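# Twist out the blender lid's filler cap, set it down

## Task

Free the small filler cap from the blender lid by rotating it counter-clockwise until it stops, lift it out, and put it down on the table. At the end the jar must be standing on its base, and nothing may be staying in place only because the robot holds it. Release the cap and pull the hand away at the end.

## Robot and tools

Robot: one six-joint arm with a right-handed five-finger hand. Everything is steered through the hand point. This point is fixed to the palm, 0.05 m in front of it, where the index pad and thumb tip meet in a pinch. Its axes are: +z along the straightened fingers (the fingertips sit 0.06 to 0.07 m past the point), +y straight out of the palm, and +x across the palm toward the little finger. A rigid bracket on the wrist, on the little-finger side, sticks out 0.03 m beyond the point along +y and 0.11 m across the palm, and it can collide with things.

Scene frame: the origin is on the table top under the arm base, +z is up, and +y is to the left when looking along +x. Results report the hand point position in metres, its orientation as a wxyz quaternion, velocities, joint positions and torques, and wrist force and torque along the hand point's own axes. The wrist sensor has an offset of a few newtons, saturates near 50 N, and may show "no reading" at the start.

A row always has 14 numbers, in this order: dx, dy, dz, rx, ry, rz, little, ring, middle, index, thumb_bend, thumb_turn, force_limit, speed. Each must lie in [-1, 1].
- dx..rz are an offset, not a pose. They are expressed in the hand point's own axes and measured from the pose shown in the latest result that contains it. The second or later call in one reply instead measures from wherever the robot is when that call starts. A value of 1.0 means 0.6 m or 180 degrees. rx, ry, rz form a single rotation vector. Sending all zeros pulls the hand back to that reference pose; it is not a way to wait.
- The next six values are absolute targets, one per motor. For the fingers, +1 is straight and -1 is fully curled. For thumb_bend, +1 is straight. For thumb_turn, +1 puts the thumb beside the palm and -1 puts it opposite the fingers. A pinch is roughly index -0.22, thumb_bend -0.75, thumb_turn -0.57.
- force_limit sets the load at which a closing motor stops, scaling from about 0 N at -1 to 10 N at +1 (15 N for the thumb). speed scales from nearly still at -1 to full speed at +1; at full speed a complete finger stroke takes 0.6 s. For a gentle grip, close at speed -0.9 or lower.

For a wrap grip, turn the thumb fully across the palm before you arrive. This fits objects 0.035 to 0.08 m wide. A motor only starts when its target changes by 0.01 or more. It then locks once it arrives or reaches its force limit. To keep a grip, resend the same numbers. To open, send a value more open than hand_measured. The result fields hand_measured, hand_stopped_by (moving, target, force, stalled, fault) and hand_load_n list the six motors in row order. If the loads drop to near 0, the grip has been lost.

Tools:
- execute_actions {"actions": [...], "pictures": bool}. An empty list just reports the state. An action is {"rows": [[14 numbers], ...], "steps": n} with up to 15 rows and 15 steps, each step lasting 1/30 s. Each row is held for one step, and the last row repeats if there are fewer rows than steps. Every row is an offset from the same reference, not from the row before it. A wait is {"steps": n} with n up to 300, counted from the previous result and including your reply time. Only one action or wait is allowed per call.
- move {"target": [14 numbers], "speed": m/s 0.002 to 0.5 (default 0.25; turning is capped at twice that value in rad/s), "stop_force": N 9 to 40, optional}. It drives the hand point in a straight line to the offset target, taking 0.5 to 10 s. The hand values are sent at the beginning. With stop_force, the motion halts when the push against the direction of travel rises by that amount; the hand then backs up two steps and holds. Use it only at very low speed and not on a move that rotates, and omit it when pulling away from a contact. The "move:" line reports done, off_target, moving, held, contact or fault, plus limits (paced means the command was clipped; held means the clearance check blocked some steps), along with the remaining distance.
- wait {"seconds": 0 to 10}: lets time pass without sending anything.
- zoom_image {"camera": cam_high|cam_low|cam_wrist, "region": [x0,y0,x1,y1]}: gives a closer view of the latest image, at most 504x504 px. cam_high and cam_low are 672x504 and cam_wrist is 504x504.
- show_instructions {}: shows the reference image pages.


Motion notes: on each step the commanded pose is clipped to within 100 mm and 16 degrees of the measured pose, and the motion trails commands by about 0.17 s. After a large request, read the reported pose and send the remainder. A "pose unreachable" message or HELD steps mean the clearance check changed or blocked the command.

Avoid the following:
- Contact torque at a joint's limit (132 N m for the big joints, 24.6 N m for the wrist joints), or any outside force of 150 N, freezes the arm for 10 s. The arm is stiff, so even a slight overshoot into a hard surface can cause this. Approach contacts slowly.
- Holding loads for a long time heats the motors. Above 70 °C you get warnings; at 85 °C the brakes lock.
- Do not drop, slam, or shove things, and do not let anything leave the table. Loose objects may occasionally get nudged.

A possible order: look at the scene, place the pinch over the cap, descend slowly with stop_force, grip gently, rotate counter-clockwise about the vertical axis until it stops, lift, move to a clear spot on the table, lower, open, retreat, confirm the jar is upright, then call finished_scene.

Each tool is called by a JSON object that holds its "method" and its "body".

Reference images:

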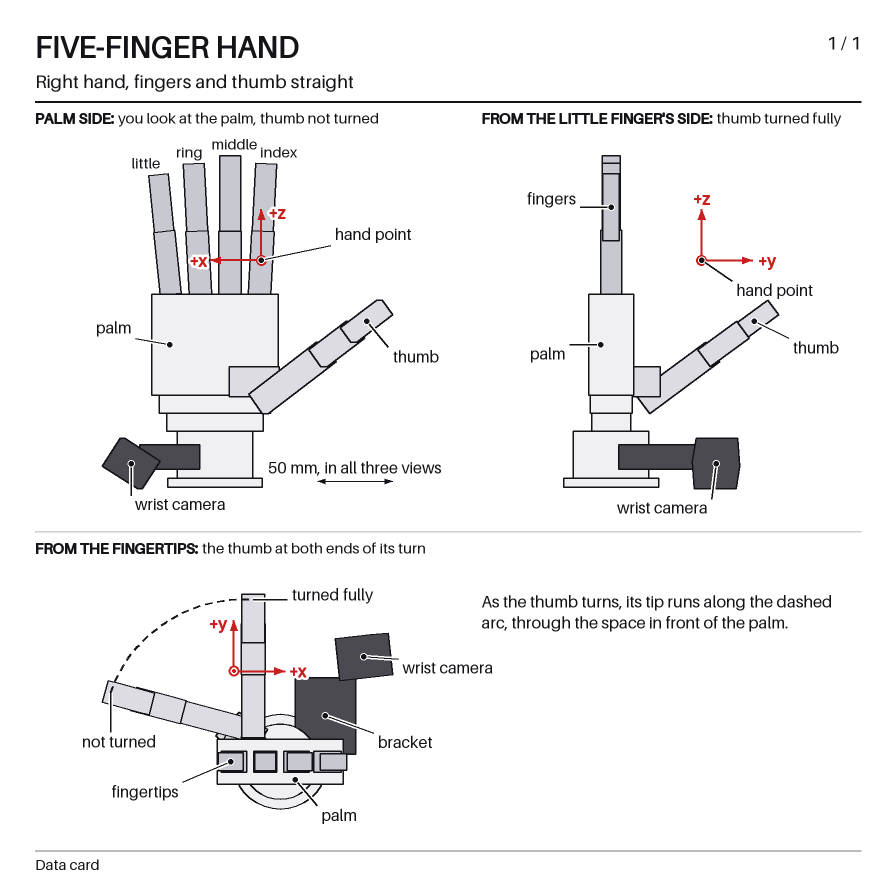

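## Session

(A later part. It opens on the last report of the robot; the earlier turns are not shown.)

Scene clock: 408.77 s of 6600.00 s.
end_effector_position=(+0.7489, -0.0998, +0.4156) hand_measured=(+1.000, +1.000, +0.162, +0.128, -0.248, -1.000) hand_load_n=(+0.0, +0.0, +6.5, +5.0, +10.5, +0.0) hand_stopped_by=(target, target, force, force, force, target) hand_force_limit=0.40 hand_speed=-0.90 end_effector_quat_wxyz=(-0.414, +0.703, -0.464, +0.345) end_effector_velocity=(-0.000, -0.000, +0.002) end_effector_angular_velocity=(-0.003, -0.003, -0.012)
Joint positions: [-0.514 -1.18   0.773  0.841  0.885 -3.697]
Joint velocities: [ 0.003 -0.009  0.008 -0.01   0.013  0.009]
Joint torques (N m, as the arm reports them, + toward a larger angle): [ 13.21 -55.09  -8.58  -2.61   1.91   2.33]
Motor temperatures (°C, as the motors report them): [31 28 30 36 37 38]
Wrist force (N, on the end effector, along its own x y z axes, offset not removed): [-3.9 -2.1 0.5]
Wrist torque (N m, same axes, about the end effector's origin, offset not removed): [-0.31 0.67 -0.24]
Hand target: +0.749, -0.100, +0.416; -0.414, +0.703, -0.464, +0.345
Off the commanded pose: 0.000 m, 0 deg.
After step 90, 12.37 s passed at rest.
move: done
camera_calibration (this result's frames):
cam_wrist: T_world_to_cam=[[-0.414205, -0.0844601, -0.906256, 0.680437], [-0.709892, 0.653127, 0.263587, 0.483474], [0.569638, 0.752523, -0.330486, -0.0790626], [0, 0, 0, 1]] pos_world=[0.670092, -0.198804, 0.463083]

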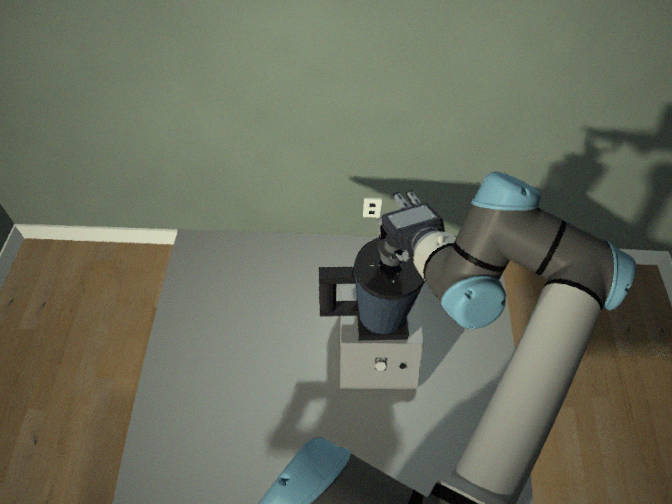

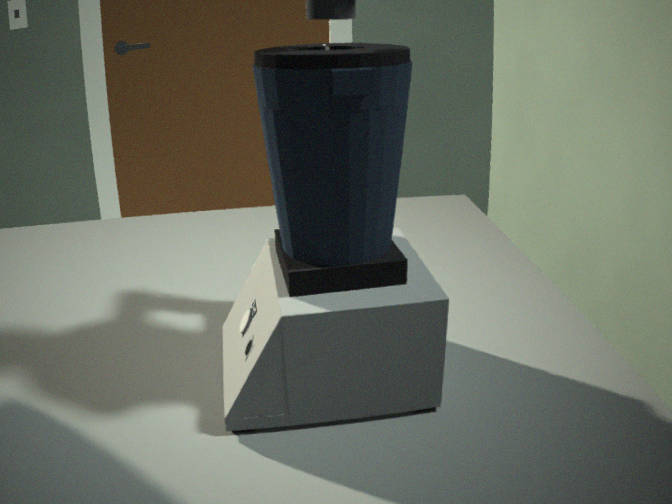

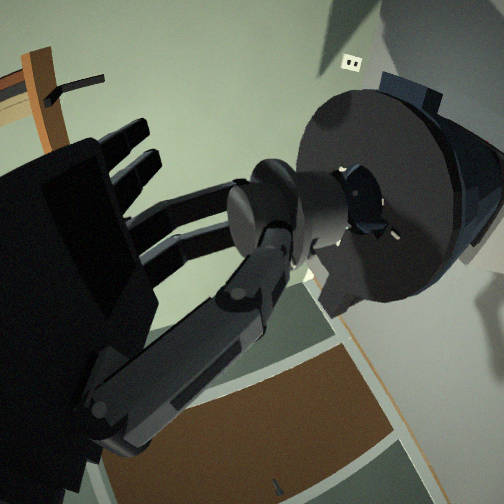

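{"method": "move", "body": {"target": [-0.167,0.101,-0.258,0,0,0,1,1,-0.05,-0.05,-0.55,-1,0.4,-0.9], "speed": 0.3}}

{"method": "move", "body": {"target": [-0.153,0.533,0.168,0,0,0,1,1,-0.05,-0.05,-0.55,-1,0.4,-0.9], "speed": 0.3}}

Scene clock: 428.77 s of 6600.00 s.
end_effector_position=(+0.5593, -0.0600, +0.4156) hand_measured=(+1.000, +1.000, +0.162, +0.128, -0.248, -1.000) hand_load_n=(+0.0, +0.0, +6.5, +5.0, +10.5, +0.0) hand_stopped_by=(target, target, force, force, force, target) hand_force_limit=0.40 hand_speed=-0.90 end_effector_quat_wxyz=(-0.414, +0.703, -0.464, +0.345) end_effector_velocity=(-0.002, -0.000, -0.000) end_effector_angular_velocity=(+0.001, -0.002, +0.000)
Joint positions: [-0.711 -1.701  1.463  0.76   0.711 -3.823]
Joint velocities: [-0.007 -0.006  0.009 -0.    -0.007 -0.003]
Joint torques (N m, as the arm reports them, + toward a larger angle): [ -5.33 -34.19  -8.83   2.1   -3.29  -2.32]
Motor temperatures (°C, as the motors report them): [31 29 30 36 38 38]
Wrist force (N, on the end effector, along its own x y z axes, offset not removed): [-3.8 -2.6 0.8]
Wrist torque (N m, same axes, about the end effector's origin, offset not removed): [-0.53 0.64 -0.27]
Hand target: +0.559, -0.060, +0.416; -0.415, +0.703, -0.464, +0.345
Off the commanded pose: 0.000 m, 0 deg.
After step 90, 15.67 s passed at rest.
move: done
camera_calibration (this result's frames):
cam_wrist: T_world_to_cam=[[-0.414066, -0.0844757, -0.906318, 0.605212], [-0.709871, 0.653213, 0.263431, 0.32292], [0.569765, 0.752447, -0.33044, -0.00113677], [0, 0, 0, 1]] pos_world=[0.480477, -0.158954, 0.463072]

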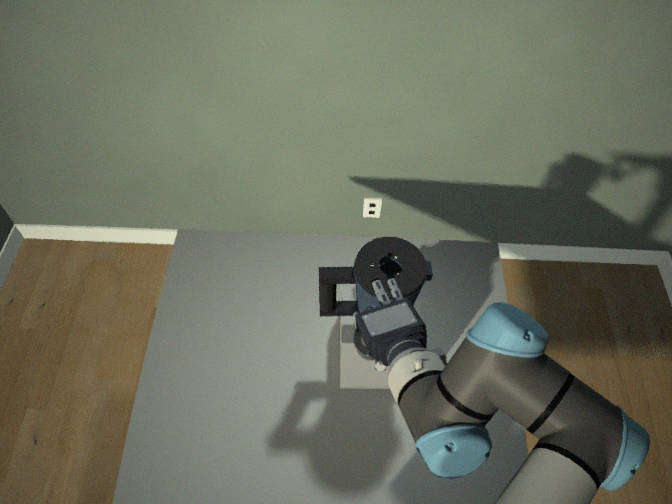

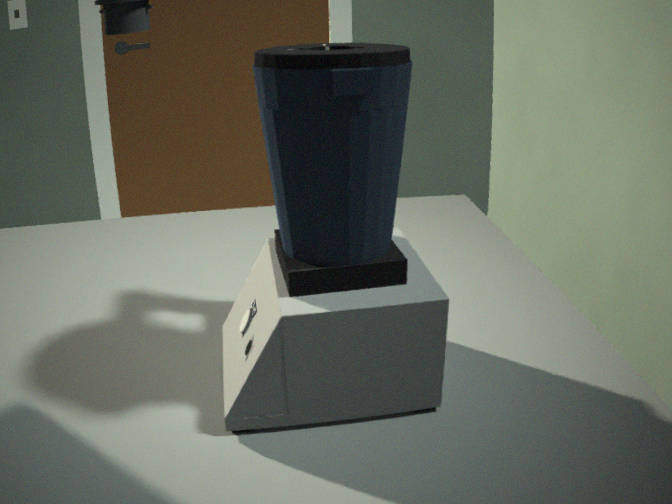

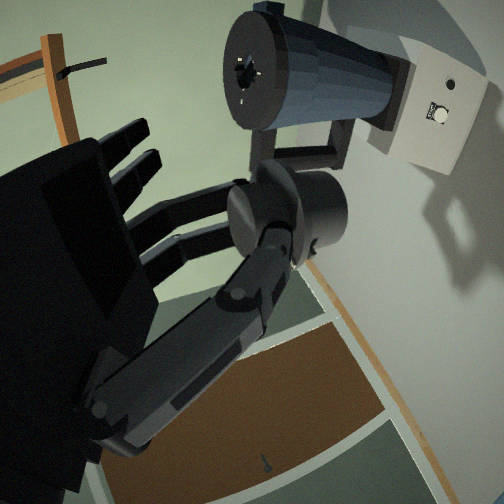

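Scene clock: 430.60 s of 6600.00 s.
end_effector_position=(+0.4995, -0.0202, +0.0756) hand_measured=(+1.000, +1.000, +0.162, +0.128, -0.248, -1.000) hand_load_n=(+0.0, +0.0, +6.5, +5.0, +10.5, +0.0) hand_stopped_by=(target, target, force, force, force, target) hand_force_limit=0.40 hand_speed=-0.90 end_effector_quat_wxyz=(-0.414, +0.703, -0.464, +0.345) end_effector_velocity=(+0.000, +0.001, -0.002) end_effector_angular_velocity=(+0.001, -0.001, -0.001)
Joint positions: [-0.744 -1.525  2.246 -0.179  0.682 -3.85 ]
Joint velocities: [ 0.002  0.004  0.004 -0.012  0.002  0.004]
Joint torques (N m, as the arm reports them, + toward a larger angle): [10.93 -7.41 -0.98 -1.78  1.67  2.12]
Motor temperatures (°C, as the motors report them): [31 29 30 36 38 38]
Wrist force (N, on the end effector, along its own x y z axes, offset not removed): [-2.5 -3.6 0.9]
Wrist torque (N m, same axes, about the end effector's origin, offset not removed): [-0.61 0.34 -0.20]
Hand target: +0.500, -0.020, +0.075; -0.414, +0.703, -0.464, +0.345
Off the commanded pose: 0.001 m, 0 deg.
move: done
camera_calibration (this result's frames):
cam_wrist: T_world_to_cam=[[-0.414205, -0.0844998, -0.906253, 0.27578], [-0.709892, 0.653139, 0.263559, 0.343969], [0.569638, 0.752509, -0.330519, -0.109298], [0, 0, 0, 1]] pos_world=[0.420671, -0.119108, 0.123145]

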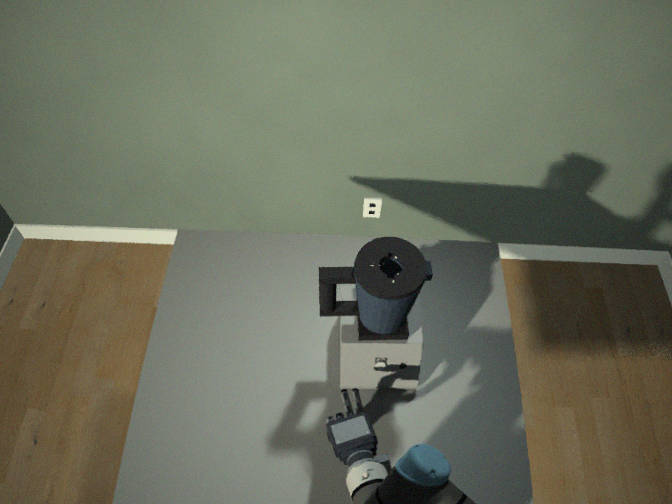

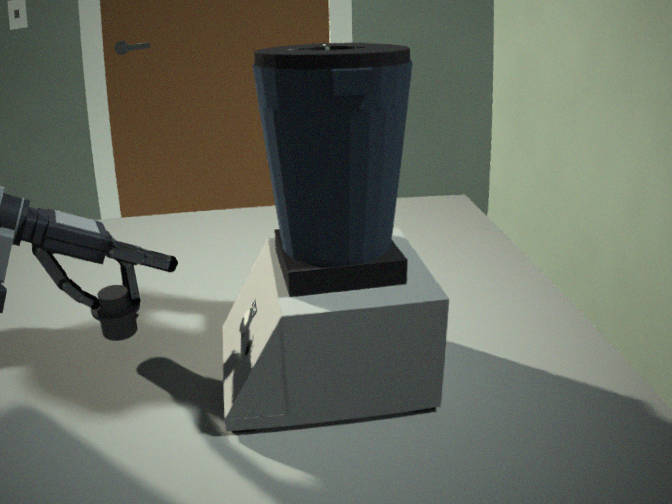

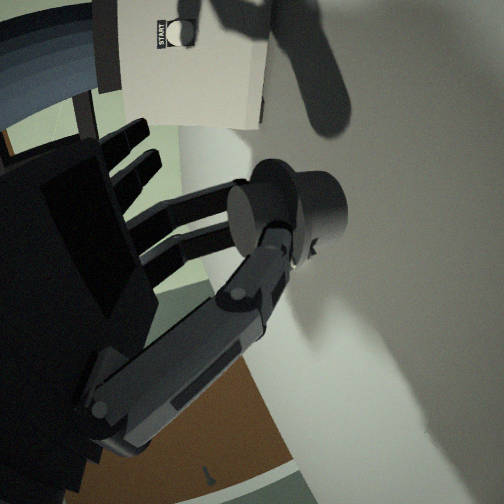

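{"method": "move", "body": {"target": [-0.0059,0.0526,0.0244,0,0,0,1,1,-0.05,-0.05,-0.55,-1,0.4,-0.9], "speed": 0.012, "stop_force": 9}}

Scene clock: 440.50 s of 6600.00 s.
end_effector_position=(+0.4994, -0.0200, +0.0500) hand_measured=(+1.000, +1.000, +0.162, +0.128, -0.248, -1.000) hand_load_n=(+0.0, +0.0, +9.0, +6.5, +8.0, -1.0) hand_stopped_by=(target, target, force, force, force, target) hand_force_limit=0.40 hand_speed=-0.90 end_effector_quat_wxyz=(-0.414, +0.703, -0.464, +0.345) end_effector_velocity=(-0.001, +0.001, +0.003) end_effector_angular_velocity=(+0.002, +0.003, -0.001)
Joint positions: [-0.743 -1.462  2.265 -0.26   0.682 -3.849]
Joint velocities: [-0.    -0.009 -0.001  0.014  0.001 -0.   ]
Joint torques (N m, as the arm reports them, + toward a larger angle): [  9.75 -35.64 -18.31   3.39   1.68  -2.31]
Motor temperatures (°C, as the motors report them): [31 29 30 36 38 38]
Wrist force (N, on the end effector, along its own x y z axes, offset not removed): [-1.7 -10.0 -1.5]
Wrist torque (N m, same axes, about the end effector's origin, offset not removed): [-0.31 0.61 -0.42]
Hand target: +0.499, -0.020, +0.051; -0.414, +0.703, -0.464, +0.345
Off the commanded pose: 0.009 m, 0 deg.
After step 90, 4.40 s passed at rest.
move: contact
camera_calibration (this result's frames):
cam_wrist: T_world_to_cam=[[-0.414446, -0.0842635, -0.906165, 0.252632], [-0.709828, 0.653063, 0.263921, 0.350491], [0.569543, 0.752601, -0.330472, -0.117742], [0, 0, 0, 1]] pos_world=[0.420549, -0.118992, 0.0975138]

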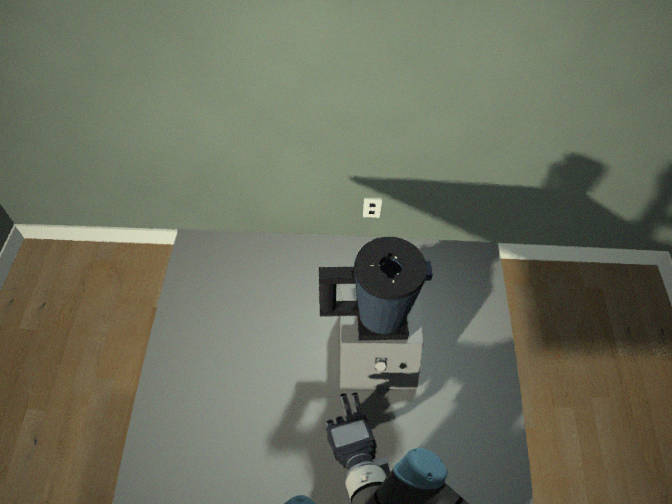

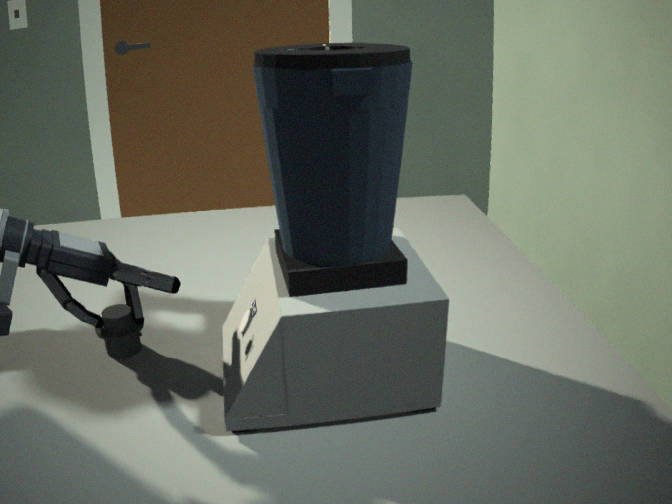

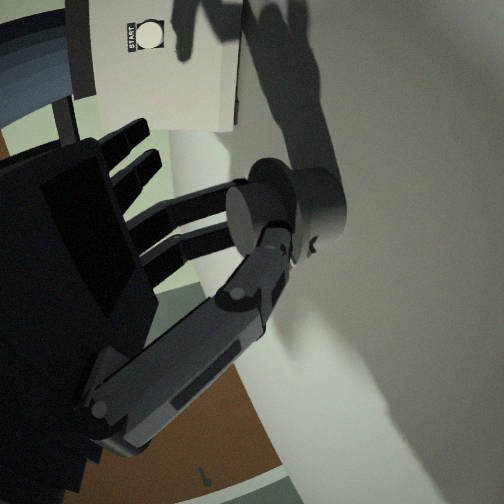

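{"method": "move", "body": {"target": [0.0003,-0.003,-0.0014,0,0,0,1,1,0.35,0.35,-0.13,-1,0.4,-0.5], "speed": 0.01}}

{"method": "move", "body": {"target": [0.017,-0.15,-0.11,0,0,0,1,1,0.35,0.35,-0.13,-1,0.4,-0.5], "speed": 0.2}}

Scene clock: 446.27 s of 6600.00 s.
end_effector_position=(+0.4993, -0.0200, +0.0519) hand_measured=(+1.000, +1.000, +0.350, +0.350, -0.130, -1.000) hand_load_n=(+0.0, +0.0, +0.0, +0.0, +0.0, +0.0) hand_stopped_by=(target, target, target, target, target, target) hand_force_limit=0.40 hand_speed=-0.50 end_effector_quat_wxyz=(-0.414, +0.703, -0.464, +0.345) end_effector_velocity=(+0.000, -0.000, +0.001) end_effector_angular_velocity=(-0.001, -0.001, -0.000)
Joint positions: [-0.743 -1.467  2.264 -0.254  0.682 -3.849]
Joint velocities: [ 0.    -0.003 -0.001  0.002  0.     0.   ]
Joint torques (N m, as the arm reports them, + toward a larger angle): [ -1.52 -37.56 -18.59   2.78  -0.25   1.61]
Motor temperatures (°C, as the motors report them): [31 29 30 36 38 38]
Wrist force (N, on the end effector, along its own x y z axes, offset not removed): [-2.9 -2.2 0.0]
Wrist torque (N m, same axes, about the end effector's origin, offset not removed): [-0.25 0.46 -0.17]
Hand target: +0.499, -0.020, +0.052; -0.414, +0.703, -0.464, +0.345
Off the commanded pose: 0.000 m, 0 deg.
After step 90, 2.07 s passed at rest.
move: done
camera_calibration (this result's frames):
cam_wrist: T_world_to_cam=[[-0.414433, -0.0842812, -0.906169, 0.25438], [-0.709826, 0.653074, 0.263895, 0.34997], [0.569554, 0.752589, -0.330481, -0.117111], [0, 0, 0, 1]] pos_world=[0.420543, -0.118981, 0.0994533]

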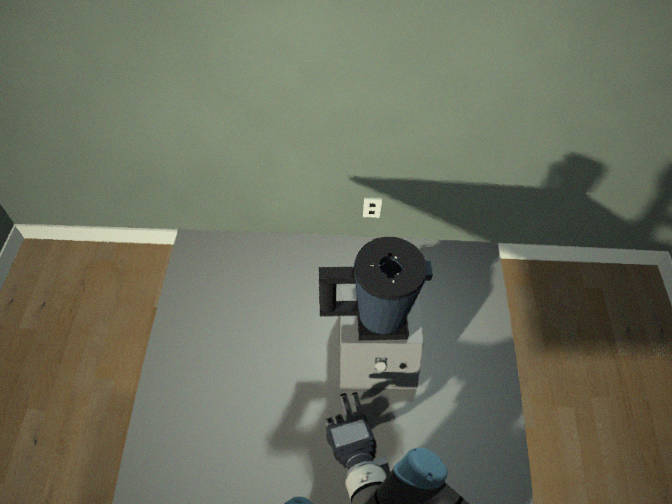

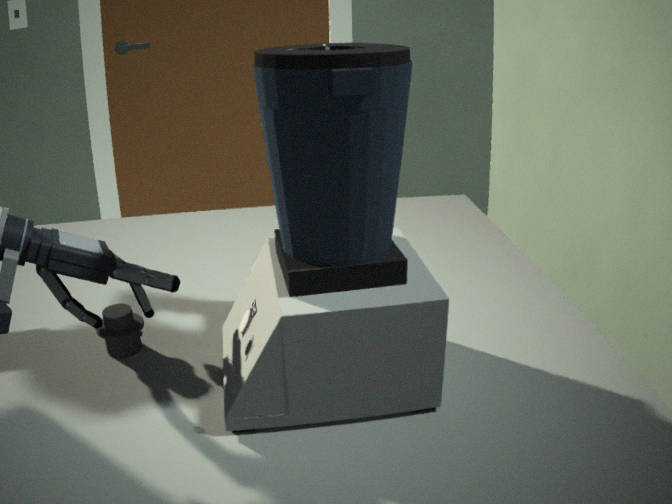

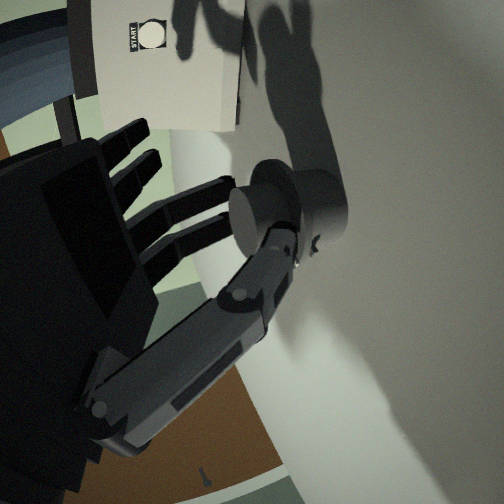

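Scene clock: 447.43 s of 6600.00 s.
end_effector_position=(+0.4785, -0.0264, +0.1617) hand_measured=(+1.000, +1.000, +0.350, +0.350, -0.130, -1.000) hand_load_n=(+0.0, +0.0, +0.0, +0.0, +0.0, +0.0) hand_stopped_by=(target, target, target, target, target, target) hand_force_limit=0.40 hand_speed=-0.50 end_effector_quat_wxyz=(-0.414, +0.703, -0.464, +0.345) end_effector_velocity=(-0.001, -0.001, +0.002) end_effector_angular_velocity=(+0.001, +0.001, +0.001)
Joint positions: [-0.826 -1.735  2.195  0.14   0.613 -3.923]
Joint velocities: [-0.005 -0.003 -0.002  0.011 -0.004 -0.007]
Joint torques (N m, as the arm reports them, + toward a larger angle): [ -6.33 -30.22 -24.55   3.19  -3.36  -2.35]
Motor temperatures (°C, as the motors report them): [31 29 30 36 38 38]
Wrist force (N, on the end effector, along its own x y z axes, offset not removed): [-2.4 -1.4 1.3]
Wrist torque (N m, same axes, about the end effector's origin, offset not removed): [-0.24 0.35 -0.01]
Hand target: +0.478, -0.026, +0.162; -0.414, +0.703, -0.464, +0.345
Off the commanded pose: 0.000 m, 0 deg.
move: done
camera_calibration (this result's frames):
cam_wrist: T_world_to_cam=[[-0.414231, -0.0841635, -0.906272, 0.344571], [-0.70977, 0.653192, 0.263755, 0.310335], [0.569771, 0.7525, -0.330309, -0.0642864], [0, 0, 0, 1]] pos_world=[0.399627, -0.125333, 0.209188]

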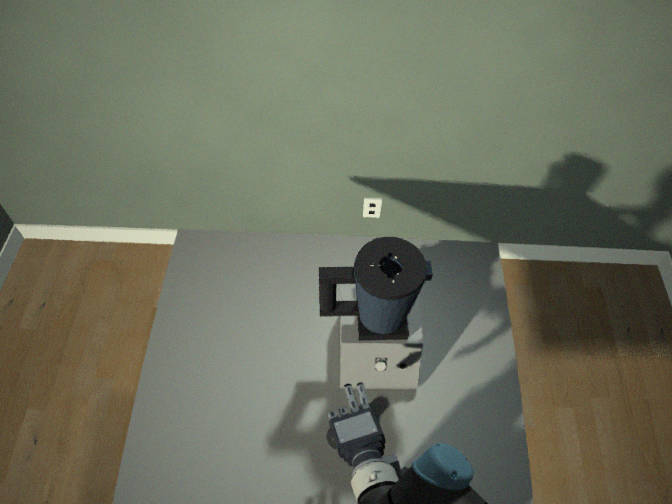

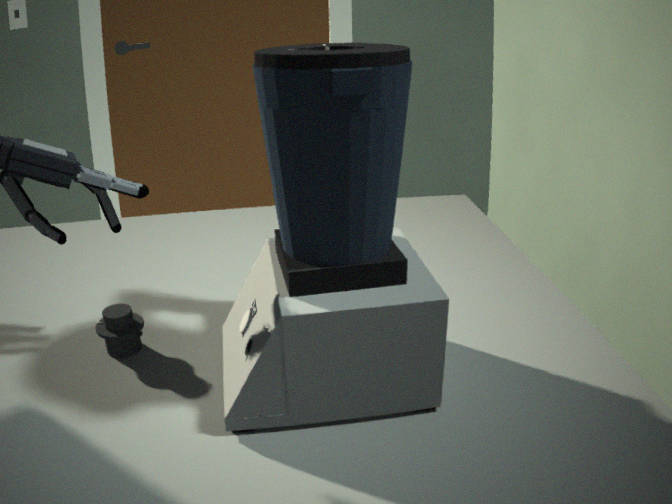

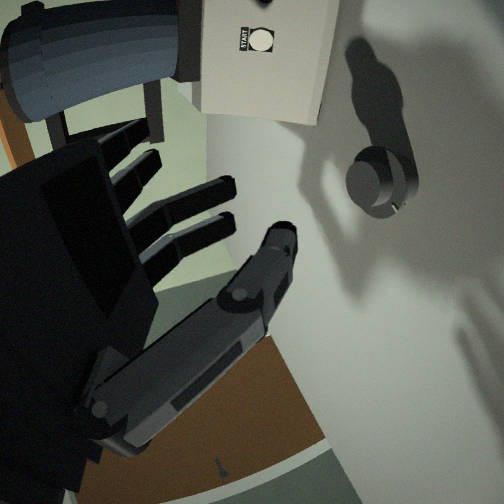

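{"method": "finished_scene", "body": {"scene": 1}}

The scene is finished: the task was done.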